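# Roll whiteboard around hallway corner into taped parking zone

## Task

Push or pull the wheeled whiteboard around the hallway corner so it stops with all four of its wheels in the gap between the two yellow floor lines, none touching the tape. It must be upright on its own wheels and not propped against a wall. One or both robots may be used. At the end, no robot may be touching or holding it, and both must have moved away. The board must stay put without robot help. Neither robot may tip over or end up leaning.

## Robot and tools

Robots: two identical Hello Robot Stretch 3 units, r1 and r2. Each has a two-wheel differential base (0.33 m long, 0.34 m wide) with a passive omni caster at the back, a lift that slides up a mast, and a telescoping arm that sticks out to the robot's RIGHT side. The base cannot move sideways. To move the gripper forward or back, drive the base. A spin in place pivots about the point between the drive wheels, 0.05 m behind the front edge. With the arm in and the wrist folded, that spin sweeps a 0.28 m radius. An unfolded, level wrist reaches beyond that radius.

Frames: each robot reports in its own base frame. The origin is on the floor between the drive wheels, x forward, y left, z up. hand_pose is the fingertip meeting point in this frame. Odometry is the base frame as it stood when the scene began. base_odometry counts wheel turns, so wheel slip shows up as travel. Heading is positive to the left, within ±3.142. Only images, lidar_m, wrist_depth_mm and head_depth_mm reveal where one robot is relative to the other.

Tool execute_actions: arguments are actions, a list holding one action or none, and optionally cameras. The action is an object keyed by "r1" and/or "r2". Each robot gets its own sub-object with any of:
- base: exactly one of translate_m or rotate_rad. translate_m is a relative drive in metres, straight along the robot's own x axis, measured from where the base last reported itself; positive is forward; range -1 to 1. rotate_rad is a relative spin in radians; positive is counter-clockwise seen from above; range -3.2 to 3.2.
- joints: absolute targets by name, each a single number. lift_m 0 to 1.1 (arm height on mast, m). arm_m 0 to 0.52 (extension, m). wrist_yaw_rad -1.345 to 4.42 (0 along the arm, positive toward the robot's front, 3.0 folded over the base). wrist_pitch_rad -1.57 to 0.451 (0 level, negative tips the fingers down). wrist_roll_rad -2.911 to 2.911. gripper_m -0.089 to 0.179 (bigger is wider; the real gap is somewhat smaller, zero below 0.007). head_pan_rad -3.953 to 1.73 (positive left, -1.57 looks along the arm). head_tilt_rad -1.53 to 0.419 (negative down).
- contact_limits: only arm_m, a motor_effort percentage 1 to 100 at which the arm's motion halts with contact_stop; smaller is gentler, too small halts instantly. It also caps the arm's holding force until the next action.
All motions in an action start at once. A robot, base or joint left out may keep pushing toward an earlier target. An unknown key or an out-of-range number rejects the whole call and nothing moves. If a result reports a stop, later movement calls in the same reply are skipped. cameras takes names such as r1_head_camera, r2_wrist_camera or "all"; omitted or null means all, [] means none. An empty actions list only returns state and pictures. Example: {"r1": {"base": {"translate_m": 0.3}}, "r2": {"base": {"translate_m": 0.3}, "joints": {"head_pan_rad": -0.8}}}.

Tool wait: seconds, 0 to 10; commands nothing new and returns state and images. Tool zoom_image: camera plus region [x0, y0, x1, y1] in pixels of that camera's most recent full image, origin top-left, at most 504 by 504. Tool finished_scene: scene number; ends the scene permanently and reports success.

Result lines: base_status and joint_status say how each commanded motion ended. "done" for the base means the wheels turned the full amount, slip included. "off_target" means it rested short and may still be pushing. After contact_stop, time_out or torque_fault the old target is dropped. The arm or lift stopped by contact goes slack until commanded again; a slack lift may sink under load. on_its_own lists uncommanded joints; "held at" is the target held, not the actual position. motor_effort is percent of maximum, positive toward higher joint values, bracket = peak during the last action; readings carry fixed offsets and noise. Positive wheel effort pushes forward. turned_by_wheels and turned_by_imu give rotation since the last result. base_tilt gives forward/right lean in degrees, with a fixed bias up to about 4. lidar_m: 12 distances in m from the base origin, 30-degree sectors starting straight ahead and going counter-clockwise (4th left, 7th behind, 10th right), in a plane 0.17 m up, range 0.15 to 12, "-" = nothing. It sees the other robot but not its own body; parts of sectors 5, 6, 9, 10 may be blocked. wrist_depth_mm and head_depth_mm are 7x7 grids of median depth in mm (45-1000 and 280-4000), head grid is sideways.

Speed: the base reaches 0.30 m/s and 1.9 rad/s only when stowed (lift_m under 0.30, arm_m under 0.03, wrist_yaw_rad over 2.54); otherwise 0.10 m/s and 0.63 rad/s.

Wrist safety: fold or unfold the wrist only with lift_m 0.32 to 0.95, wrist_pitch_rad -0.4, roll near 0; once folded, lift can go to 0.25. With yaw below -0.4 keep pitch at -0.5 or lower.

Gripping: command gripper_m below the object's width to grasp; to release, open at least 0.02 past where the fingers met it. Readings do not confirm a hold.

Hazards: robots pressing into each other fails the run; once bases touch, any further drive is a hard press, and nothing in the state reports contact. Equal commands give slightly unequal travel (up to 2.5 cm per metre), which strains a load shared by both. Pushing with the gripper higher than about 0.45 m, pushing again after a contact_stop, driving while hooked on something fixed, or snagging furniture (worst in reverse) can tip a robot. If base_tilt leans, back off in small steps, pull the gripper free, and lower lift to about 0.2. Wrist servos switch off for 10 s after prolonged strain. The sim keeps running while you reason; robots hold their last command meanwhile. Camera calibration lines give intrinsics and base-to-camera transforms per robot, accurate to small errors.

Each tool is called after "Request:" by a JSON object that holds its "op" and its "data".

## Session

Request:
{"op": "execute_actions", "data": {"actions": [], "cameras": ["r1_nav_camera","r2_nav_camera"]}}

Scene clock: 0.00 s.
r1.base_odometry: x=+0.000 y=+0.000 heading=+0.000 (m, m, rad; r1's odometry frame)
r1.turned_by_wheels: +0.000 (rad since the last result)
r1.turned_by_imu: +0.000 (rad since the last result)
r1.base_tilt: forward=-1.5 right=-1.4 (deg)
r1.lidar_m: 1.28 0.91 0.86 0.88 1.17 0.95 0.97 0.70 0.66 0.68 0.90 2.20
r1.head_depth_mm: 2040 3115 3218 3256 3281 2855 1983 / 2029 2723 2747 2791 2812 2682 1998 / 1933 1999 2023 2055 2089 2095 1932 / 1644 1599 1615 1620 1637 1655 1686 / 1376 1398 1404 1409 1418 1434 1435 / 1194 1198 1201 1210 1219 1230 1242 / 1048 1054 1056 1063 1071 1072 1083
r1.base_status: not commanded
r1.joint_positions: lift_m=+0.488 arm_m=+0.001 wrist_yaw_rad=+2.995 wrist_pitch_rad=-0.404 wrist_roll_rad=-0.012 gripper_m=+0.037 head_pan_rad=-0.011 head_tilt_rad=-0.002
r1.joint_status: not commanded
r1.motor_effort: left_wheel=+0 right_wheel=-1 lift_m=+38 arm_m=+1 wrist_yaw_rad=+0 wrist_pitch_rad=+5 wrist_roll_rad=+0 gripper_m=+0 head_pan_rad=-1 head_tilt_rad=+2 (%)
r1.hand_pose: x=+0.0119 y=+0.0782 z=+0.5039 quat_wxyz=(+0.192, +0.697, +0.092, +0.685) (m; r1's base frame)
r1.wrist_depth_mm: - - 945 863 788 739 682 / - - - 930 835 789 743 / - - - - 928 838 767 / - - - - - 899 828 / 899 882 - 867 880 881 845 / 754 751 - 729 699 730 729 / 645 639 637 642 639 634 635
r2.base_odometry: x=+0.000 y=+0.000 heading=+0.000 (m, m, rad; r2's odometry frame)
r2.turned_by_wheels: +0.000 (rad since the last result)
r2.turned_by_imu: +0.000 (rad since the last result)
r2.base_tilt: forward=+0.2 right=-0.7 (deg)
r2.lidar_m: 0.91 0.79 0.78 0.86 0.74 0.74 0.85 0.73 0.73 0.84 0.82 1.61
r2.head_depth_mm: 1537 1538 1568 1580 1599 1631 1641 / 1321 1337 1346 1366 1384 1398 1415 / 1168 1178 1192 1201 1214 1224 1241 / 1046 1055 1064 1070 1079 1093 1104 / 944 952 963 968 976 982 992 / 863 871 877 882 890 896 902 / 795 801 806 808 816 821 827
r2.base_status: not commanded
r2.joint_positions: lift_m=+0.398 arm_m=+0.003 wrist_yaw_rad=+2.998 wrist_pitch_rad=-0.359 wrist_roll_rad=-0.014 gripper_m=+0.037 head_pan_rad=+0.002 head_tilt_rad=+0.001
r2.joint_status: not commanded
r2.motor_effort: left_wheel=+0 right_wheel=+0 lift_m=+19 arm_m=+0 wrist_yaw_rad=+0 wrist_pitch_rad=+6 wrist_roll_rad=+1 gripper_m=-1 head_pan_rad=+0 head_tilt_rad=+3 (%)
r2.hand_pose: x=+0.0118 y=+0.0813 z=+0.4241 quat_wxyz=(+0.175, +0.698, +0.078, +0.690) (m; r2's base frame)
r2.wrist_depth_mm: 584 - 844 949 790 676 600 / 597 656 916 - 838 719 614 / 611 686 967 - 903 749 649 / 638 736 - - 957 784 685 / 650 772 - 881 886 808 714 / 661 736 - 722 - 714 689 / 633 621 - 607 591 605 598
pictures: r1_nav_camera (sideways: a quarter turn counterclockwise sets it upright), r2_nav_camera (sideways: a quarter turn counterclockwise sets it upright)
camera_calibration (this result's frames):
r1_nav_camera: T_world_to_cam=[[0.0271366, -0.0148144, 0.999522, -1.26297], [-0.0145801, -0.99979, -0.0144225, 0.0678804], [0.999525, -0.0141817, -0.0273469, -0.0215986], [0, 0, 0, 1]] pos_world=[0.0568509, 0.0488496, 1.26276]
r2_nav_camera: T_world_to_cam=[[-0.0507829, 0.0336802, 0.998142, -1.26307], [0.0512651, -0.998026, 0.0362846, 0.00396783], [0.997393, 0.0530124, 0.048956, -0.118332], [0, 0, 0, 1]] pos_world=[0.0536775, 0.0527734, 1.26637]
Images, in order (width x height): r1_nav_camera 672x504, r2_nav_camera 672x504.

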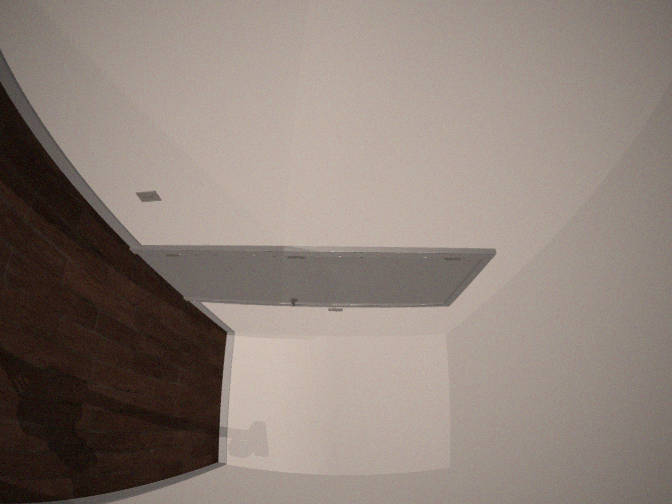

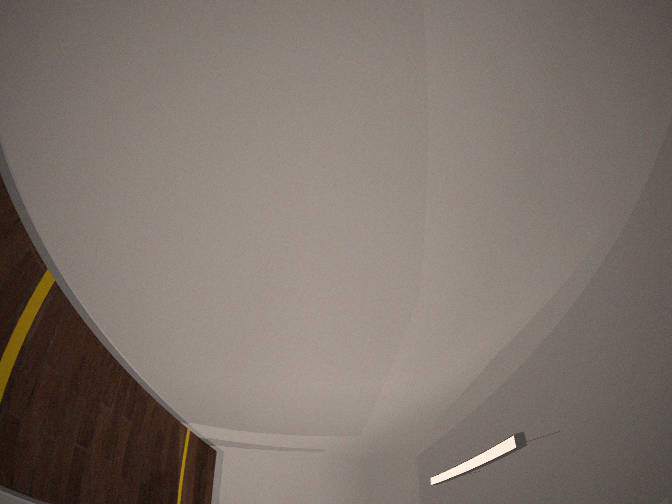

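Request:
{"op": "execute_actions", "data": {"actions": [{"r1":{"base":{"rotate_rad":2.62},"joints":{"head_tilt_rad":-0.7,"wrist_yaw_rad":1.57,"wrist_pitch_rad":0,"gripper_m":0.15,"lift_m":0.33}},"r2":{"base":{"rotate_rad":-0.7},"joints":{"head_tilt_rad":-0.6,"lift_m":0.25}}}], "cameras": ["r1_head_camera","r1_nav_camera","r2_head_camera","r2_nav_camera"]}}

Scene clock: 5.20 s.
r1.base_odometry: x=+0.000 y=+0.000 heading=+2.620 (m, m, rad; r1's odometry frame)
r1.turned_by_wheels: +2.620 (rad since the last result)
r1.turned_by_imu: +2.652 (rad since the last result)
r1.base_tilt: forward=-1.4 right=-1.4 (deg)
r1.lidar_m: 0.95 0.96 0.70 0.66 0.68 0.89 2.15 1.29 0.91 0.86 0.88 1.16
r1.head_depth_mm: 1325 2118 2261 1815 1536 1310 1135 / 1612 2919 2125 1835 1536 1305 1141 / 2708 2956 2385 1817 1541 1312 1141 / - 3299 2398 1875 1551 1322 1149 / 1089 992 1061 1226 1453 1329 1155 / 775 880 1010 1193 1449 1321 1161 / 771 873 1005 1191 1451 1331 1159
r1.base_status: done
r1.joint_positions: lift_m=+0.330 arm_m=+0.001 wrist_yaw_rad=+1.572 wrist_pitch_rad=-0.023 wrist_roll_rad=-0.012 gripper_m=+0.150 head_pan_rad=-0.011 head_tilt_rad=-0.691
r1.joint_status: all done
r1.motor_effort: left_wheel=-1(6) right_wheel=+1(5) lift_m=+32(32) arm_m=+0(0) wrist_yaw_rad=-2(3) wrist_pitch_rad=+8(9) wrist_roll_rad=+0(0) gripper_m=+0(100) head_pan_rad=+1(1) head_tilt_rad=-3(25) (%)
r1.hand_pose: x=+0.2343 y=-0.1453 z=+0.4389 quat_wxyz=(+0.509, +0.503, -0.490, +0.498) (m; r1's base frame)
r1.wrist_depth_mm: 774 757 - - - - 814 / 778 778 - - - - 789 / 806 821 - - - - 810 / 846 836 - - - - 813 / 866 848 - - - - 792 / 864 - 900 908 942 895 744 / 733 740 736 739 723 727 711
r2.base_odometry: x=+0.000 y=+0.000 heading=-0.700 (m, m, rad; r2's odometry frame)
r2.turned_by_wheels: -0.700 (rad since the last result)
r2.turned_by_imu: -0.692 (rad since the last result)
r2.base_tilt: forward=+0.2 right=-0.7 (deg)
r2.lidar_m: 1.43 1.04 0.80 0.78 0.83 0.75 0.74 0.78 0.75 0.73 0.77 0.82
r2.head_depth_mm: 1304 1212 1132 1067 1025 1131 1238 / 3265 2307 2037 1827 1651 1409 1255 / 3444 3810 3172 2293 1789 1472 1252 / 3441 3851 3144 2269 1779 1470 1248 / 3423 3709 3106 2271 1786 1461 1243 / 2411 2531 2677 2255 1764 1462 1243 / 1823 1891 1964 2015 1757 1455 1238
r2.base_status: done
r2.joint_positions: lift_m=+0.250 arm_m=+0.003 wrist_yaw_rad=+2.998 wrist_pitch_rad=-0.360 wrist_roll_rad=-0.014 gripper_m=+0.037 head_pan_rad=+0.002 head_tilt_rad=-0.593
r2.joint_status: all done
r2.motor_effort: left_wheel=+1(7) right_wheel=-2(9) lift_m=+17(16) arm_m=+0(0) wrist_yaw_rad=+0(0) wrist_pitch_rad=+6(6) wrist_roll_rad=+1(0) gripper_m=-1(1) head_pan_rad=+0(0) head_tilt_rad=-2(26) (%)
r2.hand_pose: x=+0.0118 y=+0.0813 z=+0.2761 quat_wxyz=(+0.176, +0.698, +0.078, +0.690) (m; r2's base frame)
r2.wrist_depth_mm: 736 - 743 754 755 758 742 / 792 784 787 792 803 803 814 / 830 845 825 845 858 841 858 / 818 861 827 819 828 799 793 / 669 656 - 642 660 629 622 / 545 533 - 527 - 521 512 / 454 476 - - 426 439 441
pictures: r1_head_camera (sideways: a quarter turn clockwise sets it upright), r1_nav_camera (sideways: a quarter turn counterclockwise sets it upright), r2_head_camera (sideways: a quarter turn clockwise sets it upright), r2_nav_camera (sideways: a quarter turn counterclockwise sets it upright)
camera_calibration (this result's frames):
r1_head_camera: T_world_to_cam=[[-0.66449, 0.013894, -0.747168, 0.998624], [-0.0172614, 0.999275, 0.0339334, -0.0357167], [0.747098, 0.0354456, -0.663768, 0.821754], [0, 0, 0, 1]] pos_world=[0.0490281, -0.00731156, 1.29281]
r1_nav_camera: T_world_to_cam=[[0.656531, -0.0217643, 0.753985, -0.946333], [-0.0229352, -0.999697, -0.00888617, 0.0607128], [0.75395, -0.0114587, -0.656832, 0.7991], [0, 0, 0, 1]] pos_world=[0.0202085, 0.0492548, 1.23893]
r2_head_camera: T_world_to_cam=[[-0.569917, -0.0502004, -0.820167, 1.09608], [-0.0384972, 0.998667, -0.0343751, 0.0492096], [0.8208, 0.0119832, -0.57109, 0.693813], [0, 0, 0, 1]] pos_world=[0.0570894, -0.00243427, 1.29689]
r2_nav_camera: T_world_to_cam=[[0.516449, 0.0345682, 0.85562, -1.08024], [0.0630669, -0.998007, 0.00225386, 0.0482154], [0.853992, 0.0527973, -0.5176, 0.619949], [0, 0, 0, 1]] pos_world=[0.0254162, 0.0527296, 1.24505]
Images, in order (width x height): r1_head_camera 896x504, r1_nav_camera 672x504, r2_head_camera 896x504, r2_nav_camera 672x504.

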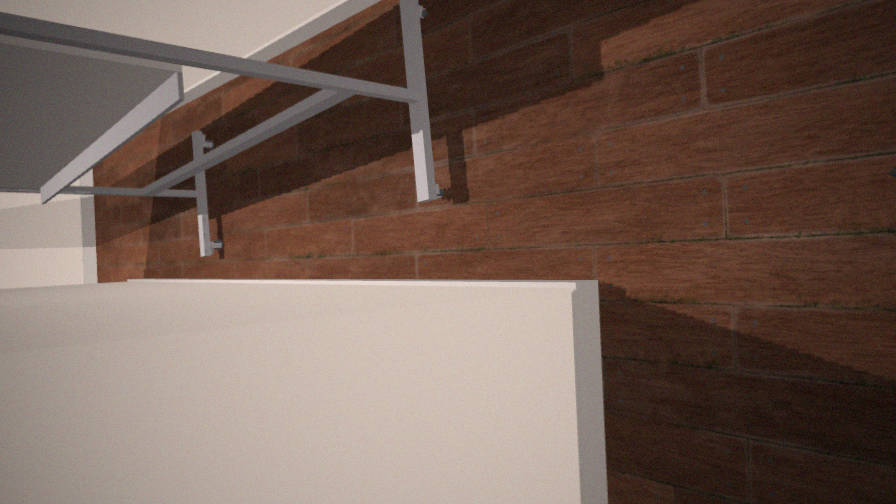

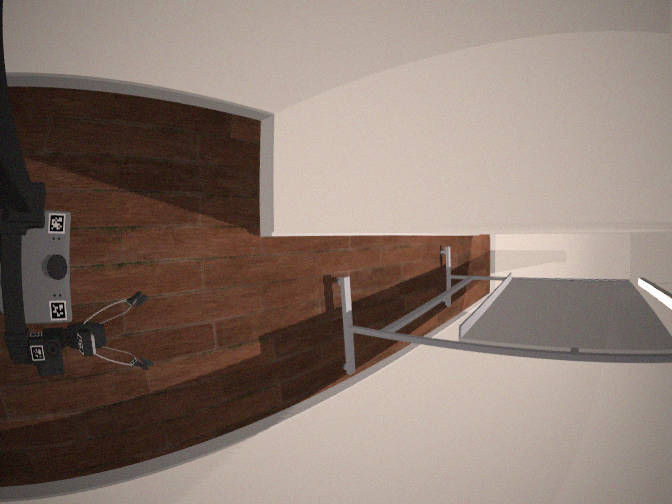

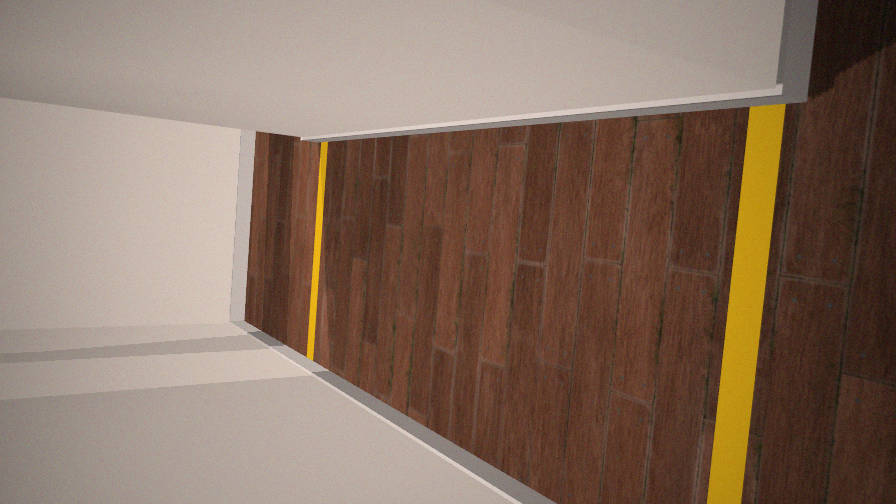

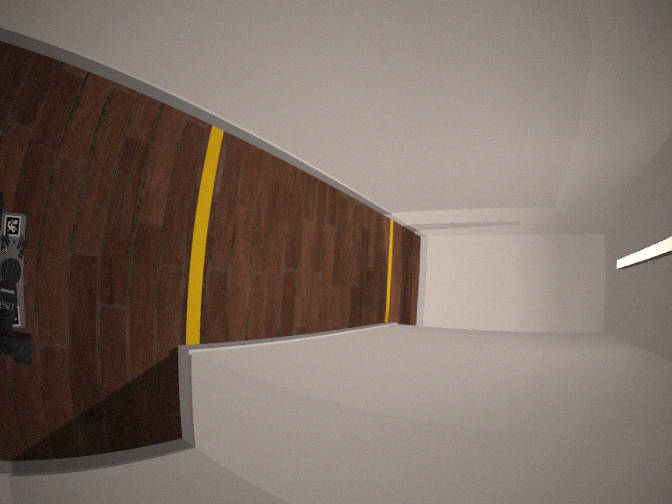

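Request:
{"op": "execute_actions", "data": {"actions": [{"r1":{"base":{"rotate_rad":-0.16}},"r2":{"base":{"rotate_rad":0.08}}}], "cameras": []}}

Request:
{"op": "execute_actions", "data": {"actions": [{"r1":{"base":{"translate_m":0.85}},"r2":{"base":{"translate_m":1.0}}}], "cameras": []}}

Request:
{"op": "execute_actions", "data": {"actions": [{"r1":{"base":{"rotate_rad":0.21},"joints":{"arm_m":0.15}},"r2":{"base":{"translate_m":1.0}}}], "cameras": []}}

Request:
{"op": "execute_actions", "data": {"actions": [{"r1":{"base":{"translate_m":0.3}},"r2":{"base":{"translate_m":0.6},"joints":{"lift_m":0.36,"wrist_pitch_rad":-0.4}}}], "cameras": ["r1_head_camera","r1_wrist_camera","r2_nav_camera"]}}

Scene clock: 6.97 s.
r1.base_odometry: x=+0.000 y=+0.000 heading=+2.460 (m, m, rad; r1's odometry frame)
r1.turned_by_wheels: -0.160 (rad since the last result)
r1.turned_by_imu: -0.162 (rad since the last result)
r1.base_tilt: forward=-1.4 right=-1.3 (deg)
r1.lidar_m: 1.51 0.95 0.75 0.66 0.66 0.79 1.45 1.60 0.97 0.86 0.86 1.02
r1.head_depth_mm: 1568 1648 1743 1744 1536 1306 1138 / 1955 2095 2182 1879 1533 1310 1148 / 1378 2474 2227 1857 1538 1314 1142 / 1801 3160 2397 1830 1552 1326 1151 / - 3320 2442 1895 1535 1324 1149 / - 2303 1358 1205 1394 1327 1159 / 825 858 964 1123 1352 1330 1156
r1.base_status: done
r1.joint_positions: lift_m=+0.330 arm_m=+0.001 wrist_yaw_rad=+1.572 wrist_pitch_rad=-0.023 wrist_roll_rad=-0.012 gripper_m=+0.150 head_pan_rad=-0.011 head_tilt_rad=-0.691
r1.joint_status: not commanded
r1.motor_effort: left_wheel=+1(4) right_wheel=-3(6) lift_m=+32(32) arm_m=+1(0) wrist_yaw_rad=-1(2) wrist_pitch_rad=+9(8) wrist_roll_rad=+0(0) gripper_m=+0(0) head_pan_rad=+0(0) head_tilt_rad=-3(3) (%)
r1.hand_pose: x=+0.2343 y=-0.1454 z=+0.4389 quat_wxyz=(+0.509, +0.503, -0.490, +0.498) (m; r1's base frame)
r1.wrist_depth_mm: 715 779 - - - 915 677 / 727 776 - - - 895 677 / 757 806 - - - 916 689 / 778 829 - - - 936 682 / 794 820 - - - - 692 / 800 - 965 943 911 883 667 / 753 736 735 736 726 721 697
r2.base_odometry: x=+0.000 y=+0.000 heading=-0.620 (m, m, rad; r2's odometry frame)
r2.turned_by_wheels: +0.080 (rad since the last result)
r2.turned_by_imu: +0.079 (rad since the last result)
r2.base_tilt: forward=+0.1 right=-0.7 (deg)
r2.lidar_m: 1.94 0.97 0.79 0.78 0.86 0.74 0.74 0.81 0.73 0.73 0.80 0.82
r2.head_depth_mm: 2416 2015 1707 1486 1324 1188 1227 / 3379 3686 3173 2298 1807 1481 1252 / 3462 3751 3147 2297 1799 1479 1255 / 3416 3838 3117 2279 1787 1474 1254 / 2527 2717 2792 2256 1778 1456 1247 / 1882 2011 2146 2113 1771 1461 1244 / 1512 1582 1668 1753 1708 1453 1242
r2.base_status: done
r2.joint_positions: lift_m=+0.250 arm_m=+0.003 wrist_yaw_rad=+2.998 wrist_pitch_rad=-0.360 wrist_roll_rad=-0.014 gripper_m=+0.037 head_pan_rad=+0.002 head_tilt_rad=-0.593
r2.joint_status: not commanded
r2.motor_effort: left_wheel=-1(6) right_wheel=+1(9) lift_m=+17(17) arm_m=+0(1) wrist_yaw_rad=+0(0) wrist_pitch_rad=+6(6) wrist_roll_rad=+1(1) gripper_m=-1(1) head_pan_rad=+0(0) head_tilt_rad=-2(2) (%)
r2.hand_pose: x=+0.0118 y=+0.0813 z=+0.2761 quat_wxyz=(+0.176, +0.698, +0.078, +0.690) (m; r2's base frame)
r2.wrist_depth_mm: 770 - 764 755 733 727 717 / 812 832 795 796 783 772 755 / 829 886 854 855 827 810 805 / 787 865 838 827 821 815 806 / 675 656 - 648 663 621 624 / 539 532 - 522 - 516 514 / 452 473 - - 427 440 435
pictures: none
No camera images: the call's "cameras" was empty. Leave "cameras" out to get every camera's image.

Scene clock: 16.63 s.
r1.base_odometry: x=-0.660 y=+0.535 heading=+2.460 (m, m, rad; r1's odometry frame)
r1.turned_by_wheels: +0.000 (rad since the last result)
r1.turned_by_imu: +0.004 (rad since the last result)
r1.base_tilt: forward=-1.4 right=-1.4 (deg)
r1.lidar_m: 0.66 0.49 0.30 0.29 0.84 1.00 1.86 1.26 0.77 0.68 0.68 0.81
r1.head_depth_mm: 1127 1278 1386 1476 1470 1283 1143 / 603 648 740 1690 1493 1285 1148 / 750 827 908 1813 1476 1259 1145 / 1033 1190 1828 1841 1547 1266 1150 / 1653 2892 2367 1899 1553 1318 1152 / 3708 3360 2351 1895 1547 1319 1157 / 2190 1761 1484 1282 1133 1018 921
r1.base_status: done
r1.joint_positions: lift_m=+0.330 arm_m=+0.001 wrist_yaw_rad=+1.572 wrist_pitch_rad=-0.023 wrist_roll_rad=-0.012 gripper_m=+0.150 head_pan_rad=-0.011 head_tilt_rad=-0.692
r1.joint_status: not commanded
r1.motor_effort: left_wheel=+0(5) right_wheel=-2(1) lift_m=+33(32) arm_m=+1(1) wrist_yaw_rad=-2(1) wrist_pitch_rad=+8(9) wrist_roll_rad=+0(0) gripper_m=+0(1) head_pan_rad=+0(1) head_tilt_rad=-3(3) (%)
r1.hand_pose: x=+0.2343 y=-0.1454 z=+0.4389 quat_wxyz=(+0.509, +0.503, -0.490, +0.498) (m; r1's base frame)
r1.wrist_depth_mm: 749 - - - - 684 509 / 730 - - - - 673 510 / 728 - - - - 685 515 / 712 - - - - 711 517 / 713 - - - - 785 524 / 656 - 970 931 897 799 491 / 684 730 627 672 691 669 548
r2.base_odometry: x=+0.814 y=-0.581 heading=-0.620 (m, m, rad; r2's odometry frame)
r2.turned_by_wheels: +0.000 (rad since the last result)
r2.turned_by_imu: -0.006 (rad since the last result)
r2.base_tilt: forward=+0.1 right=-0.7 (deg)
r2.lidar_m: 1.60 0.79 0.64 0.63 0.69 1.07 1.72 1.09 0.42 0.41 0.45 0.70
r2.head_depth_mm: 2516 2760 2936 2098 1744 1488 1263 / 2544 2799 2985 2299 1801 1485 1256 / 2576 2850 3030 2281 1797 1479 1252 / 2610 2895 3105 2285 1787 1465 1249 / 2107 2272 2493 2254 1777 1462 1240 / 1562 1651 1765 1873 1740 1459 1245 / 1242 1298 1368 1434 1516 1419 1237
r2.base_status: done
r2.joint_positions: lift_m=+0.250 arm_m=+0.003 wrist_yaw_rad=+2.998 wrist_pitch_rad=-0.360 wrist_roll_rad=-0.014 gripper_m=+0.037 head_pan_rad=+0.002 head_tilt_rad=-0.593
r2.joint_status: not commanded
r2.motor_effort: left_wheel=+0(6) right_wheel=-1(10) lift_m=+17(17) arm_m=+0(0) wrist_yaw_rad=+0(1) wrist_pitch_rad=+6(6) wrist_roll_rad=+1(0) gripper_m=-1(0) head_pan_rad=-1(1) head_tilt_rad=-2(3) (%)
r2.hand_pose: x=+0.0118 y=+0.0813 z=+0.2761 quat_wxyz=(+0.176, +0.698, +0.078, +0.690) (m; r2's base frame)
r2.wrist_depth_mm: 631 - 624 614 604 601 595 / 692 675 657 641 634 635 630 / 735 722 709 703 697 678 666 / 784 773 745 745 729 725 705 / 660 664 - 644 655 634 623 / 540 536 - 524 - 516 513 / 452 477 - - 423 435 437
pictures: none
No camera images: the call's "cameras" was empty. Leave "cameras" out to get every camera's image.

Scene clock: 21.67 s.
r1.base_odometry: x=-0.660 y=+0.535 heading=+2.670 (m, m, rad; r1's odometry frame)
r1.turned_by_wheels: +0.210 (rad since the last result)
r1.turned_by_imu: +0.213 (rad since the last result)
r1.base_tilt: forward=-1.3 right=-1.4 (deg)
r1.lidar_m: 1.05 0.38 0.29 0.44 0.87 1.19 2.63 0.97 0.71 0.68 0.71 0.66
r1.head_depth_mm: 792 813 836 869 1427 1246 1137 / 1109 1153 1095 1758 1462 1252 1143 / 1840 2814 2298 1868 1543 1264 1152 / 3746 3312 2392 1897 1551 1312 1148 / 1838 1814 1788 1730 1482 1296 1152 / 1044 1034 1027 1025 1015 1014 1012 / 730 724 719 715 716 713 714
r1.base_status: done
r1.joint_positions: lift_m=+0.330 arm_m=+0.150 wrist_yaw_rad=+1.571 wrist_pitch_rad=-0.023 wrist_roll_rad=-0.012 gripper_m=+0.150 head_pan_rad=-0.011 head_tilt_rad=-0.692
r1.joint_status: all done
r1.motor_effort: left_wheel=-1(5) right_wheel=+1(5) lift_m=+32(32) arm_m=+4(2) wrist_yaw_rad=-1(2) wrist_pitch_rad=+8(8) wrist_roll_rad=+0(0) gripper_m=+0(1) head_pan_rad=+0(1) head_tilt_rad=-3(3) (%)
r1.hand_pose: x=+0.2343 y=-0.2946 z=+0.4389 quat_wxyz=(+0.509, +0.503, -0.491, +0.497) (m; r1's base frame)
r1.wrist_depth_mm: 688 - - - - 692 471 / 691 - - - - 691 475 / 690 - - - - 719 471 / 702 - - - - 704 467 / 686 934 - - - 814 469 / 655 - 928 890 948 828 436 / 693 752 628 621 640 637 492
r2.base_odometry: x=+1.628 y=-1.162 heading=-0.620 (m, m, rad; r2's odometry frame)
r2.turned_by_wheels: +0.000 (rad since the last result)
r2.turned_by_imu: -0.007 (rad since the last result)
r2.base_tilt: forward=+0.2 right=-0.7 (deg)
r2.lidar_m: 1.26 0.62 0.50 0.49 0.54 0.82 2.64 0.70 0.56 0.56 0.61 0.93
r2.head_depth_mm: 1688 1851 2041 2205 1811 1482 1264 / 1706 1865 2075 2195 1799 1485 1254 / 1742 1903 2114 2266 1794 1474 1253 / 1763 1953 2158 2275 1777 1470 1249 / 1682 1811 1970 2077 1776 1463 1247 / 1238 1304 1386 1488 1584 1449 1239 / 979 1022 1070 1122 1187 1253 1215
r2.base_status: done
r2.joint_positions: lift_m=+0.250 arm_m=+0.003 wrist_yaw_rad=+2.998 wrist_pitch_rad=-0.360 wrist_roll_rad=-0.014 gripper_m=+0.037 head_pan_rad=+0.002 head_tilt_rad=-0.594
r2.joint_status: not commanded
r2.motor_effort: left_wheel=+1(7) right_wheel=-1(9) lift_m=+18(17) arm_m=-1(1) wrist_yaw_rad=+0(0) wrist_pitch_rad=+6(6) wrist_roll_rad=+1(1) gripper_m=-1(1) head_pan_rad=-1(0) head_tilt_rad=-2(1) (%)
r2.hand_pose: x=+0.0118 y=+0.0812 z=+0.2761 quat_wxyz=(+0.176, +0.698, +0.078, +0.690) (m; r2's base frame)
r2.wrist_depth_mm: 504 - 494 483 480 472 469 / 538 536 523 522 509 505 502 / 577 578 563 553 545 542 534 / 635 612 604 596 591 584 576 / 630 632 - 615 606 599 595 / 546 531 - 521 - 515 511 / 454 479 - - 428 436 435
pictures: none
No camera images: the call's "cameras" was empty. Leave "cameras" out to get every camera's image.

Scene clock: 28.43 s.
r1.base_odometry: x=-0.927 y=+0.672 heading=+2.670 (m, m, rad; r1's odometry frame)
r1.turned_by_wheels: +0.000 (rad since the last result)
r1.turned_by_imu: +0.001 (rad since the last result)
r1.base_tilt: forward=-1.4 right=-1.4 (deg)
r1.lidar_m: 1.05 0.38 0.28 0.27 0.28 1.19 2.68 0.97 0.71 0.68 0.71 0.41
r1.head_depth_mm: 734 753 774 747 702 1255 925 / 1026 1067 1005 1502 1464 1310 1138 / 3341 1854 2224 1870 1541 1313 1144 / 3547 3330 2394 1881 1558 1318 1150 / 1822 1813 1793 1730 1490 1293 1153 / 1048 1034 1028 1021 1019 1010 1013 / 733 728 721 718 715 716 715
r1.base_status: done
r1.joint_positions: lift_m=+0.330 arm_m=+0.150 wrist_yaw_rad=+1.571 wrist_pitch_rad=-0.023 wrist_roll_rad=-0.012 gripper_m=+0.150 head_pan_rad=-0.011 head_tilt_rad=-0.692
r1.joint_status: not commanded
r1.motor_effort: left_wheel=-1(3) right_wheel=+1(7) lift_m=+33(33) arm_m=+3(3) wrist_yaw_rad=-1(1) wrist_pitch_rad=+8(9) wrist_roll_rad=+0(0) gripper_m=+1(0) head_pan_rad=+0(1) head_tilt_rad=-3(3) (%)
r1.hand_pose: x=+0.2343 y=-0.2946 z=+0.4389 quat_wxyz=(+0.509, +0.503, -0.491, +0.497) (m; r1's base frame)
r1.wrist_depth_mm: 692 - - 215 - 705 468 / 689 - - 223 - 708 471 / 689 - - 231 - 698 470 / 692 - - 239 - 691 477 / 691 927 - - - 835 471 / 663 - 954 837 939 818 432 / 682 741 729 689 730 673 498
r2.base_odometry: x=+2.116 y=-1.511 heading=-0.620 (m, m, rad; r2's odometry frame)
r2.turned_by_wheels: +0.000 (rad since the last result)
r2.turned_by_imu: -0.004 (rad since the last result)
r2.base_tilt: forward=+0.2 right=-0.7 (deg)
r2.lidar_m: 1.07 0.52 0.42 0.41 0.45 0.68 1.67 0.80 0.64 0.64 0.69 1.46
r2.head_depth_mm: 1186 1301 1439 1615 1751 1483 1258 / 1203 1321 1473 1658 1767 1485 1253 / 1218 1345 1496 1675 1791 1477 1250 / 1240 1360 1517 1717 1772 1460 1247 / 1254 1368 1521 1709 1724 1463 1247 / 1040 1101 1169 1251 1337 1387 1242 / 822 859 901 945 994 1051 1108
r2.base_status: done
r2.joint_positions: lift_m=+0.360 arm_m=+0.003 wrist_yaw_rad=+2.998 wrist_pitch_rad=-0.413 wrist_roll_rad=-0.014 gripper_m=+0.037 head_pan_rad=+0.002 head_tilt_rad=-0.594
r2.joint_status: all done
r2.motor_effort: left_wheel=+1(8) right_wheel=-2(8) lift_m=+22(25) arm_m=+0(0) wrist_yaw_rad=+0(1) wrist_pitch_rad=+6(5) wrist_roll_rad=+0(1) gripper_m=-1(0) head_pan_rad=+0(1) head_tilt_rad=+0(1) (%)
r2.hand_pose: x=+0.0109 y=+0.0750 z=+0.3736 quat_wxyz=(+0.194, +0.696, +0.097, +0.685) (m; r2's base frame)
r2.wrist_depth_mm: 428 - 420 413 412 402 404 / 458 461 448 447 439 435 431 / 500 496 492 480 476 464 470 / 545 545 526 522 518 512 508 / 599 603 - 568 551 562 555 / 623 622 - 600 - 581 574 / 551 549 - 540 516 533 526
pictures: r1_head_camera (sideways: a quarter turn clockwise sets it upright), r1_wrist_camera, r2_nav_camera (sideways: a quarter turn counterclockwise sets it upright)
camera_calibration (this result's frames):
r1_head_camera: T_world_to_cam=[[-0.664846, 0.0138979, -0.746851, 0.998213], [-0.0172452, 0.999275, 0.0339468, -0.0357343], [0.746781, 0.035449, -0.664124, 0.822219], [0, 0, 0, 1]] pos_world=[0.0490238, -0.00731151, 1.29279]
r1_wrist_camera: T_world_to_cam=[[-0.00379973, -0.999964, -0.00752276, -0.287031], [-0.248439, 0.00823093, -0.968613, 0.509863], [0.96864, -0.00181152, -0.248461, 0.0458065], [0, 0, 0, 1]] pos_world=[0.0812091, -0.291134, 0.503082]
r2_nav_camera: T_world_to_cam=[[0.517311, 0.0345696, 0.855099, -1.07957], [0.0630694, -0.998007, 0.00219189, 0.0482961], [0.853471, 0.0527967, -0.51846, 0.621072], [0, 0, 0, 1]] pos_world=[0.0253589, 0.0527295, 1.24503]
Images, in order (width x height): r1_head_camera 896x504, r1_wrist_camera 644x364, r2_nav_camera 672x504.

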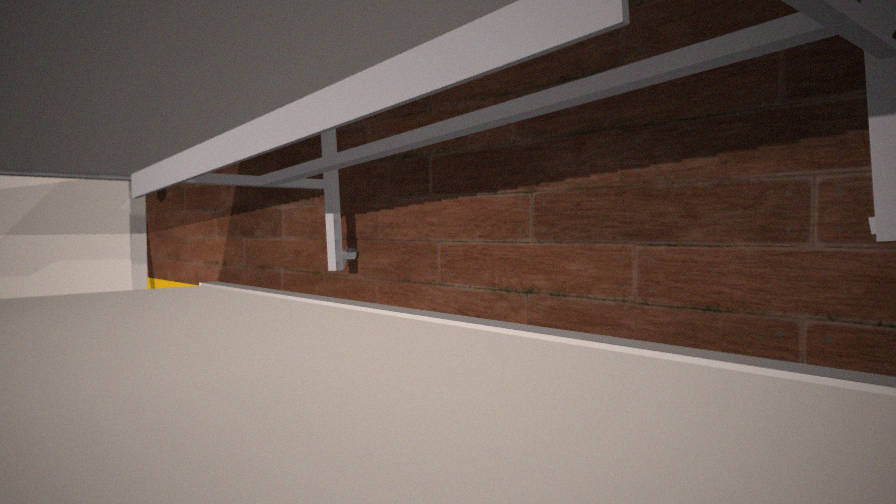

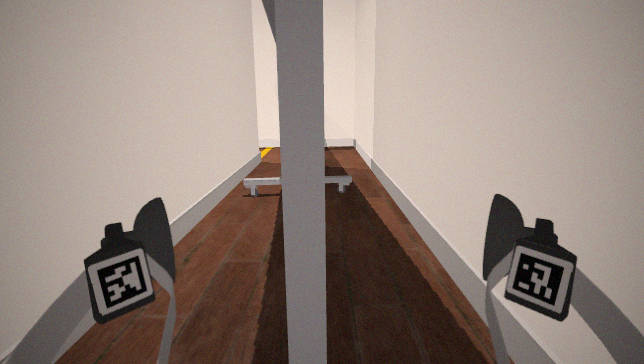

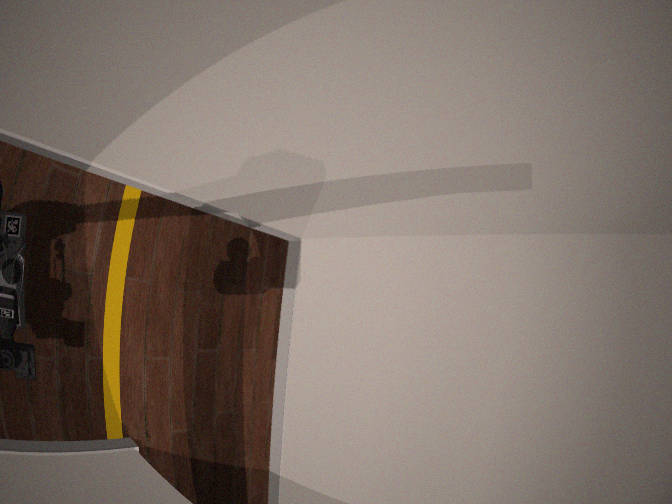

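Request:
{"op": "execute_actions", "data": {"actions": [{"r1":{"base":{"translate_m":0.13},"joints":{"arm_m":0.135}},"r2":{"base":{"rotate_rad":-0.1},"joints":{"wrist_yaw_rad":1.57,"wrist_pitch_rad":0,"gripper_m":0.15,"lift_m":0.34,"head_tilt_rad":-0.9}}}], "cameras": []}}

Request:
{"op": "execute_actions", "data": {"actions": [{"r1":{"joints":{"gripper_m":0.01}}}], "cameras": []}}

Request:
{"op": "execute_actions", "data": {"actions": [{"r1":{"base":{"translate_m":0.7}},"r2":{"base":{"translate_m":0.2}}}], "cameras": ["r1_nav_camera"]}}

Request:
{"op": "execute_actions", "data": {"actions": [{"r1":{"base":{"translate_m":0.6}}}], "cameras": ["r1_nav_camera","r2_head_camera","r2_wrist_camera"]}}

Scene clock: 31.30 s.
r1.base_odometry: x=-1.043 y=+0.731 heading=+2.670 (m, m, rad; r1's odometry frame)
r1.turned_by_wheels: +0.000 (rad since the last result)
r1.turned_by_imu: +0.001 (rad since the last result)
r1.base_tilt: forward=-1.4 right=-1.5 (deg)
r1.lidar_m: 1.05 0.38 0.28 0.27 0.28 0.38 2.70 0.97 0.71 0.68 0.32 0.97
r1.head_depth_mm: 708 728 748 741 682 1223 1080 / 993 1033 986 1367 1472 1285 1139 / 3305 1783 2141 1870 1550 1314 1143 / 3453 3346 2397 1883 1550 1316 1148 / 1824 1810 1784 1732 1493 1294 1150 / 1046 1036 1028 1026 1018 1015 1011 / 731 724 722 721 716 716 715
r1.base_status: done
r1.joint_positions: lift_m=+0.330 arm_m=+0.135 wrist_yaw_rad=+1.571 wrist_pitch_rad=-0.023 wrist_roll_rad=-0.012 gripper_m=+0.150 head_pan_rad=-0.011 head_tilt_rad=-0.692
r1.joint_status: all done
r1.motor_effort: left_wheel=-1(4) right_wheel=+1(7) lift_m=+32(32) arm_m=-2(0) wrist_yaw_rad=-1(1) wrist_pitch_rad=+8(8) wrist_roll_rad=+0(0) gripper_m=+0(0) head_pan_rad=+1(0) head_tilt_rad=-3(3) (%)
r1.hand_pose: x=+0.2343 y=-0.2804 z=+0.4389 quat_wxyz=(+0.509, +0.503, -0.491, +0.497) (m; r1's base frame)
r1.wrist_depth_mm: 685 - - 94 - 728 490 / 676 - - 97 - 719 482 / 677 - - 100 - 728 486 / 674 - - 104 - 736 491 / 676 903 - 107 - 851 492 / 631 - 944 111 926 836 452 / 678 726 736 116 734 666 513
r2.base_odometry: x=+2.116 y=-1.511 heading=-0.720 (m, m, rad; r2's odometry frame)
r2.turned_by_wheels: -0.100 (rad since the last result)
r2.turned_by_imu: -0.098 (rad since the last result)
r2.base_tilt: forward=+0.1 right=-0.7 (deg)
r2.lidar_m: 1.41 0.56 0.42 0.41 0.43 0.61 1.87 0.87 0.66 0.64 0.67 1.49
r2.head_depth_mm: 1287 1496 1771 1645 1427 1261 1129 / 1297 1501 1783 1639 1429 1262 1132 / 1307 1512 1791 1641 1423 1254 1126 / 1322 1535 1774 1632 1420 1250 1122 / 1323 1539 1779 1624 1419 1252 1124 / 1314 1479 1631 1564 1415 1250 1121 / 1078 1113 1154 1190 1240 1203 1122
r2.base_status: done
r2.joint_positions: lift_m=+0.340 arm_m=+0.003 wrist_yaw_rad=+1.572 wrist_pitch_rad=-0.026 wrist_roll_rad=-0.014 gripper_m=+0.150 head_pan_rad=+0.002 head_tilt_rad=-0.888
r2.joint_status: all done
r2.motor_effort: left_wheel=+1(4) right_wheel=-3(7) lift_m=+17(17) arm_m=+0(1) wrist_yaw_rad=-1(1) wrist_pitch_rad=+10(10) wrist_roll_rad=+0(1) gripper_m=-1(100) head_pan_rad=+0(0) head_tilt_rad=-4(19) (%)
r2.hand_pose: x=+0.2342 y=-0.1476 z=+0.4482 quat_wxyz=(+0.510, +0.503, -0.489, +0.497) (m; r2's base frame)
r2.wrist_depth_mm: 611 860 - - - - - / 620 871 - - - - - / 620 852 - - - - - / 619 855 - - - - - / 628 799 - - - - - / 624 - - - - - - / 597 793 852 851 836 796 -
pictures: none
No camera images: the call's "cameras" was empty. Leave "cameras" out to get every camera's image.

Scene clock: 33.20 s.
r1.base_odometry: x=-1.043 y=+0.731 heading=+2.670 (m, m, rad; r1's odometry frame)
r1.turned_by_wheels: +0.000 (rad since the last result)
r1.turned_by_imu: +0.000 (rad since the last result)
r1.base_tilt: forward=-1.4 right=-1.4 (deg)
r1.lidar_m: 1.05 0.38 0.28 0.27 0.28 0.38 2.70 0.97 0.71 0.68 0.32 0.97
r1.head_depth_mm: 707 726 747 742 684 1226 1077 / 996 1032 986 1369 1469 1284 1143 / 3324 1780 2133 1880 1545 1311 1146 / 3449 3317 2395 1885 1561 1322 1151 / 1826 1802 1791 1730 1491 1294 1150 / 1045 1036 1028 1020 1020 1015 1013 / 731 725 722 719 715 716 716
r1.base_status: not commanded
r1.joint_positions: lift_m=+0.330 arm_m=+0.135 wrist_yaw_rad=+1.573 wrist_pitch_rad=-0.023 wrist_roll_rad=-0.012 gripper_m=+0.011 head_pan_rad=-0.011 head_tilt_rad=-0.692
r1.joint_status: all done
r1.motor_effort: left_wheel=-1(1) right_wheel=+0(0) lift_m=+32(33) arm_m=-2(2) wrist_yaw_rad=-3(3) wrist_pitch_rad=+8(8) wrist_roll_rad=+0(0) gripper_m=-16(100) head_pan_rad=-1(0) head_tilt_rad=-3(2) (%)
r1.hand_pose: x=+0.2343 y=-0.2797 z=+0.4389 quat_wxyz=(+0.509, +0.503, -0.490, +0.498) (m; r1's base frame)
r1.wrist_depth_mm: 674 - - 94 - 734 498 / 663 - - 97 - 727 486 / 675 - - 100 - 738 492 / 668 - - 104 - 728 492 / 667 - - 107 - 732 489 / 670 885 869 111 839 693 486 / 657 735 746 116 737 677 497
r2.base_odometry: x=+2.116 y=-1.511 heading=-0.720 (m, m, rad; r2's odometry frame)
r2.turned_by_wheels: +0.000 (rad since the last result)
r2.turned_by_imu: +0.000 (rad since the last result)
r2.base_tilt: forward=+0.2 right=-0.7 (deg)
r2.lidar_m: 1.40 0.56 0.42 0.41 0.43 0.61 1.87 0.87 0.66 0.64 0.67 1.49
r2.head_depth_mm: 1297 1494 1783 1644 1430 1262 1133 / 1299 1509 1794 1635 1422 1259 1130 / 1310 1518 1791 1634 1424 1258 1131 / 1319 1525 1784 1643 1414 1259 1129 / 1327 1543 1791 1624 1416 1253 1123 / 1310 1479 1645 1559 1418 1249 1125 / 1078 1116 1152 1193 1238 1210 1120
r2.base_status: not commanded
r2.joint_positions: lift_m=+0.340 arm_m=+0.003 wrist_yaw_rad=+1.572 wrist_pitch_rad=-0.026 wrist_roll_rad=-0.014 gripper_m=+0.150 head_pan_rad=+0.002 head_tilt_rad=-0.888
r2.joint_status: not commanded
r2.motor_effort: left_wheel=+1(1) right_wheel=-3(4) lift_m=+17(17) arm_m=+0(0) wrist_yaw_rad=-1(1) wrist_pitch_rad=+10(10) wrist_roll_rad=+0(1) gripper_m=+0(1) head_pan_rad=+0(0) head_tilt_rad=-3(4) (%)
r2.hand_pose: x=+0.2342 y=-0.1476 z=+0.4482 quat_wxyz=(+0.510, +0.503, -0.489, +0.497) (m; r2's base frame)
r2.wrist_depth_mm: 611 872 - - - - - / 621 858 - - - - - / 625 867 - - - - - / 625 858 - - - - - / 612 819 - - - - - / 630 - - - - - - / 583 804 848 849 838 791 -
pictures: none
No camera images: the call's "cameras" was empty. Leave "cameras" out to get every camera's image.

Scene clock: 41.17 s.
r1.base_odometry: x=-1.667 y=+1.049 heading=+2.670 (m, m, rad; r1's odometry frame)
r1.turned_by_wheels: +0.000 (rad since the last result)
r1.turned_by_imu: -0.416 (rad since the last result)
r1.base_tilt: forward=-1.4 right=-1.2 (deg)
r1.lidar_m: 1.00 0.89 0.42 0.33 0.32 0.35 0.52 1.73 0.81 0.63 0.31 0.67
r1.head_depth_mm: 346 375 411 455 510 540 1116 / 394 433 482 544 607 592 1083 / 458 512 581 673 690 1243 1144 / 546 627 737 798 1463 1325 1142 / 677 807 948 1717 1551 1328 1152 / 896 1132 1785 1905 1565 1328 1157 / 1317 3042 2450 1880 1571 1332 1158
r1.base_status: translate_m off_target (by the wheels' count: +0.6998 of +0.7000)
r1.joint_positions: lift_m=+0.330 arm_m=+0.135 wrist_yaw_rad=+1.678 wrist_pitch_rad=-0.022 wrist_roll_rad=-0.012 gripper_m=+0.011 head_pan_rad=-0.011 head_tilt_rad=-0.694
r1.joint_status: not commanded
r1.on_its_own: wrist_yaw_rad is held at +1.678, not at your +1.570, by its stall guard, which is not easing now; left_wheel is at rest, and its effort (+26) is outside its rest range (-18 to +18); right_wheel is at rest, and its effort (+24) is outside its rest range (-18 to +18)
r1.motor_effort: left_wheel=+26(28) right_wheel=+24(30) lift_m=+34(35) arm_m=+1(2) wrist_yaw_rad=-1(41) wrist_pitch_rad=+8(9) wrist_roll_rad=+0(0) gripper_m=-12(22) head_pan_rad=+0(1) head_tilt_rad=-2(3) (%)
r1.hand_pose: x=+0.2328 y=-0.2524 z=+0.4391 quat_wxyz=(+0.481, +0.528, -0.463, +0.524) (m; r1's base frame)
r1.wrist_depth_mm: - - - 103 584 409 316 / - - - 107 597 412 319 / - - - 111 606 424 323 / - - - 115 621 427 325 / - - - 119 564 432 327 / 959 959 845 123 729 436 334 / 759 758 675 128 643 429 338
r2.base_odometry: x=+2.266 y=-1.643 heading=-0.720 (m, m, rad; r2's odometry frame)
r2.turned_by_wheels: +0.000 (rad since the last result)
r2.turned_by_imu: -0.001 (rad since the last result)
r2.base_tilt: forward=+0.1 right=-0.7 (deg)
r2.lidar_m: 1.25 0.56 0.42 0.40 0.42 0.60 1.83 0.88 0.66 0.64 0.67 1.29
r2.head_depth_mm: 1110 1281 1522 1648 1420 1270 1131 / 1115 1294 1534 1636 1427 1262 1129 / 1122 1308 1547 1634 1421 1262 1125 / 1130 1313 1560 1633 1422 1260 1127 / 1139 1321 1579 1632 1421 1257 1124 / 1145 1334 1508 1551 1411 1252 1120 / 1060 1100 1132 1179 1220 1209 1115
r2.base_status: done
r2.joint_positions: lift_m=+0.340 arm_m=+0.003 wrist_yaw_rad=+1.572 wrist_pitch_rad=-0.025 wrist_roll_rad=-0.014 gripper_m=+0.150 head_pan_rad=+0.002 head_tilt_rad=-0.889
r2.joint_status: not commanded
r2.motor_effort: left_wheel=+1(5) right_wheel=-2(5) lift_m=+17(17) arm_m=+0(1) wrist_yaw_rad=-1(2) wrist_pitch_rad=+10(10) wrist_roll_rad=+1(1) gripper_m=-1(1) head_pan_rad=+0(0) head_tilt_rad=-5(5) (%)
r2.hand_pose: x=+0.2342 y=-0.1476 z=+0.4484 quat_wxyz=(+0.510, +0.503, -0.490, +0.498) (m; r2's base frame)
r2.wrist_depth_mm: 615 850 - - - - - / 613 861 - - - - - / 620 836 - - - - - / 606 838 - - - - - / 620 805 - - - - - / 617 - - - - - - / 591 789 856 856 832 813 -
pictures: r1_nav_camera (sideways: a quarter turn counterclockwise sets it upright)
camera_calibration (this result's frames):
r1_nav_camera: T_world_to_cam=[[0.658477, -0.0217773, 0.752285, -0.94413], [-0.0229453, -0.999698, -0.00885541, 0.0606728], [0.752251, -0.0114303, -0.658778, 0.801641], [0, 0, 0, 1]] pos_world=[0.0200452, 0.0492568, 1.2389]
Images, in order (width x height): r1_nav_camera 672x504.

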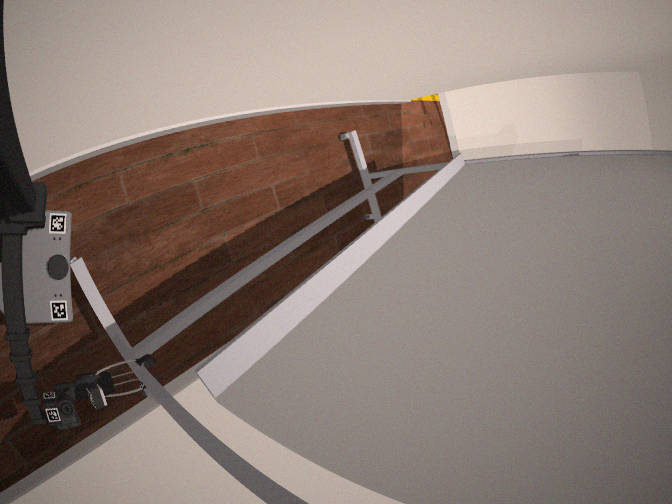

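Scene clock: 48.10 s.
r1.base_odometry: x=-2.201 y=+1.321 heading=+2.670 (m, m, rad; r1's odometry frame)
r1.turned_by_wheels: +0.000 (rad since the last result)
r1.turned_by_imu: +0.001 (rad since the last result)
r1.base_tilt: forward=-1.5 right=-1.4 (deg)
r1.lidar_m: 1.01 0.90 0.42 0.33 0.33 0.35 0.52 1.73 0.80 0.63 0.31 0.67
r1.head_depth_mm: 346 376 412 454 510 539 1116 / 394 433 482 544 609 592 1085 / 458 512 582 674 687 1233 1139 / 548 627 734 799 1470 1318 1142 / 679 806 950 1736 1558 1319 1149 / 898 1132 1775 1892 1570 1327 1150 / 1307 3025 2451 1892 1564 1325 1158
r1.base_status: translate_m off_target (by the wheels' count: +0.5998 of +0.6000)
r1.joint_positions: lift_m=+0.330 arm_m=+0.135 wrist_yaw_rad=+1.678 wrist_pitch_rad=-0.022 wrist_roll_rad=-0.012 gripper_m=+0.011 head_pan_rad=-0.011 head_tilt_rad=-0.694
r1.joint_status: not commanded
r1.on_its_own: wrist_yaw_rad is held at +1.678, not at your +1.570, by its stall guard, which is not easing now; left_wheel is at rest, and its effort (+24) is outside its rest range (-18 to +18); right_wheel is at rest, and its effort (+27) is outside its rest range (-18 to +18)
r1.motor_effort: left_wheel=+24(28) right_wheel=+27(28) lift_m=+35(36) arm_m=+2(2) wrist_yaw_rad=+0(1) wrist_pitch_rad=+8(8) wrist_roll_rad=+0(0) gripper_m=-13(13) head_pan_rad=+0(1) head_tilt_rad=-2(2) (%)
r1.hand_pose: x=+0.2328 y=-0.2524 z=+0.4391 quat_wxyz=(+0.481, +0.528, -0.463, +0.524) (m; r1's base frame)
r1.wrist_depth_mm: - - - 104 589 409 313 / - - - 107 601 422 318 / - - - 111 613 423 320 / - - - 115 632 422 325 / - - - 120 559 432 328 / 940 926 843 122 738 436 332 / 750 749 683 128 646 425 338
r2.base_odometry: x=+2.266 y=-1.643 heading=-0.720 (m, m, rad; r2's odometry frame)
r2.turned_by_wheels: +0.000 (rad since the last result)
r2.turned_by_imu: +0.001 (rad since the last result)
r2.base_tilt: forward=+0.1 right=-0.7 (deg)
r2.lidar_m: 1.25 0.55 0.42 0.40 0.42 0.60 1.83 0.89 0.66 0.64 0.68 1.29
r2.head_depth_mm: 1111 1282 1520 1655 1431 1262 1130 / 1117 1291 1532 1645 1423 1262 1132 / 1123 1304 1551 1642 1425 1256 1128 / 1129 1316 1564 1625 1416 1260 1124 / 1137 1324 1573 1630 1416 1251 1124 / 1144 1328 1506 1561 1414 1251 1120 / 1062 1095 1136 1177 1225 1210 1112
r2.base_status: not commanded
r2.joint_positions: lift_m=+0.340 arm_m=+0.003 wrist_yaw_rad=+1.572 wrist_pitch_rad=-0.025 wrist_roll_rad=-0.014 gripper_m=+0.150 head_pan_rad=+0.002 head_tilt_rad=-0.889
r2.joint_status: not commanded
r2.motor_effort: left_wheel=+1(1) right_wheel=-2(2) lift_m=+17(17) arm_m=+0(0) wrist_yaw_rad=-1(1) wrist_pitch_rad=+10(10) wrist_roll_rad=+0(1) gripper_m=-1(1) head_pan_rad=+0(0) head_tilt_rad=-4(5) (%)
r2.hand_pose: x=+0.2342 y=-0.1476 z=+0.4484 quat_wxyz=(+0.510, +0.503, -0.490, +0.498) (m; r2's base frame)
r2.wrist_depth_mm: 623 864 - - - - - / 609 841 - - - - - / 616 850 - - - - - / 617 838 - - - - - / 613 810 - - - - - / 616 - - - - - - / 599 780 849 847 841 798 -
pictures: r1_nav_camera (sideways: a quarter turn counterclockwise sets it upright), r2_head_camera (sideways: a quarter turn clockwise sets it upright), r2_wrist_camera
camera_calibration (this result's frames):
r1_nav_camera: T_world_to_cam=[[0.658477, -0.0217773, 0.752285, -0.94413], [-0.0229453, -0.999698, -0.00885541, 0.0606728], [0.752251, -0.0114303, -0.658778, 0.801641], [0, 0, 0, 1]] pos_world=[0.0200452, 0.0492568, 1.2389]
r2_head_camera: T_world_to_cam=[[-0.784551, -0.0505402, -0.618001, 0.833916], [-0.0469292, 0.998654, -0.0220935, 0.0332608], [0.618286, 0.0116689, -0.785867, 0.974401], [0, 0, 0, 1]] pos_world=[0.0533526, -0.0024399, 1.28185]
r2_wrist_camera: T_world_to_cam=[[0.0450369, -0.998674, -0.0249276, -0.136863], [-0.165562, 0.0171462, -0.98605, 0.527412], [0.98517, 0.0485357, -0.164571, 0.0160778], [0, 0, 0, 1]] pos_world=[0.0776442, -0.146505, 0.519289]
Images, in order (width x height): r1_nav_camera 672x504, r2_head_camera 896x504, r2_wrist_camera 644x364.

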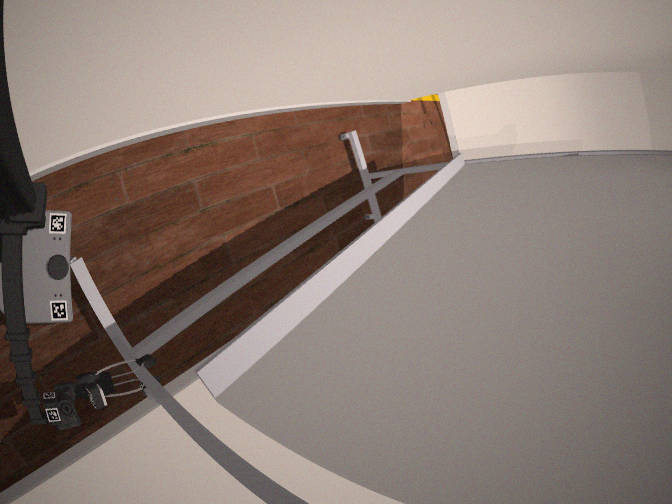

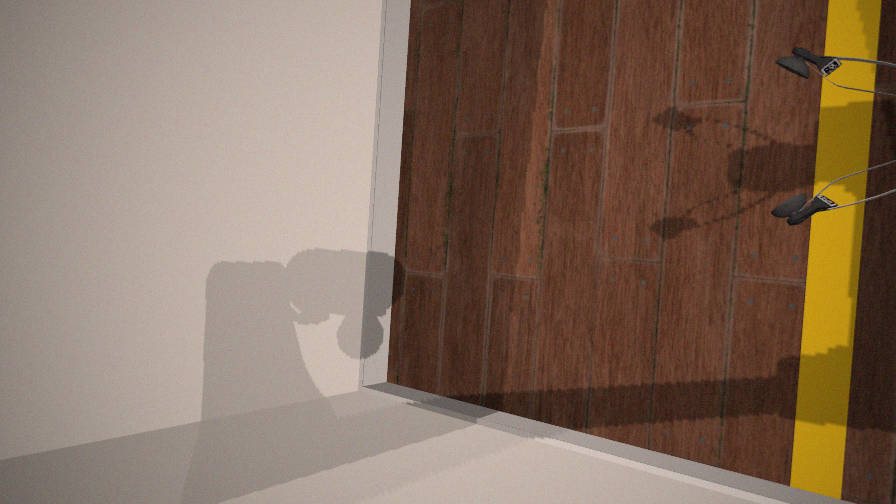

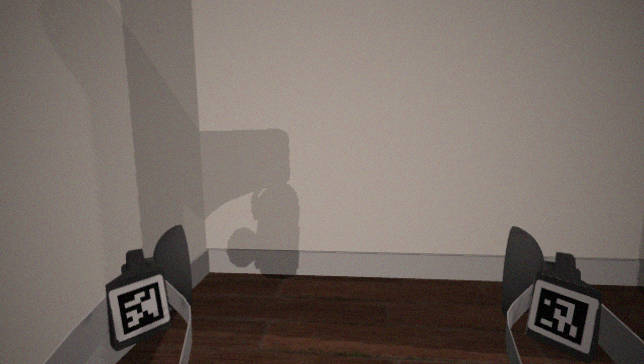

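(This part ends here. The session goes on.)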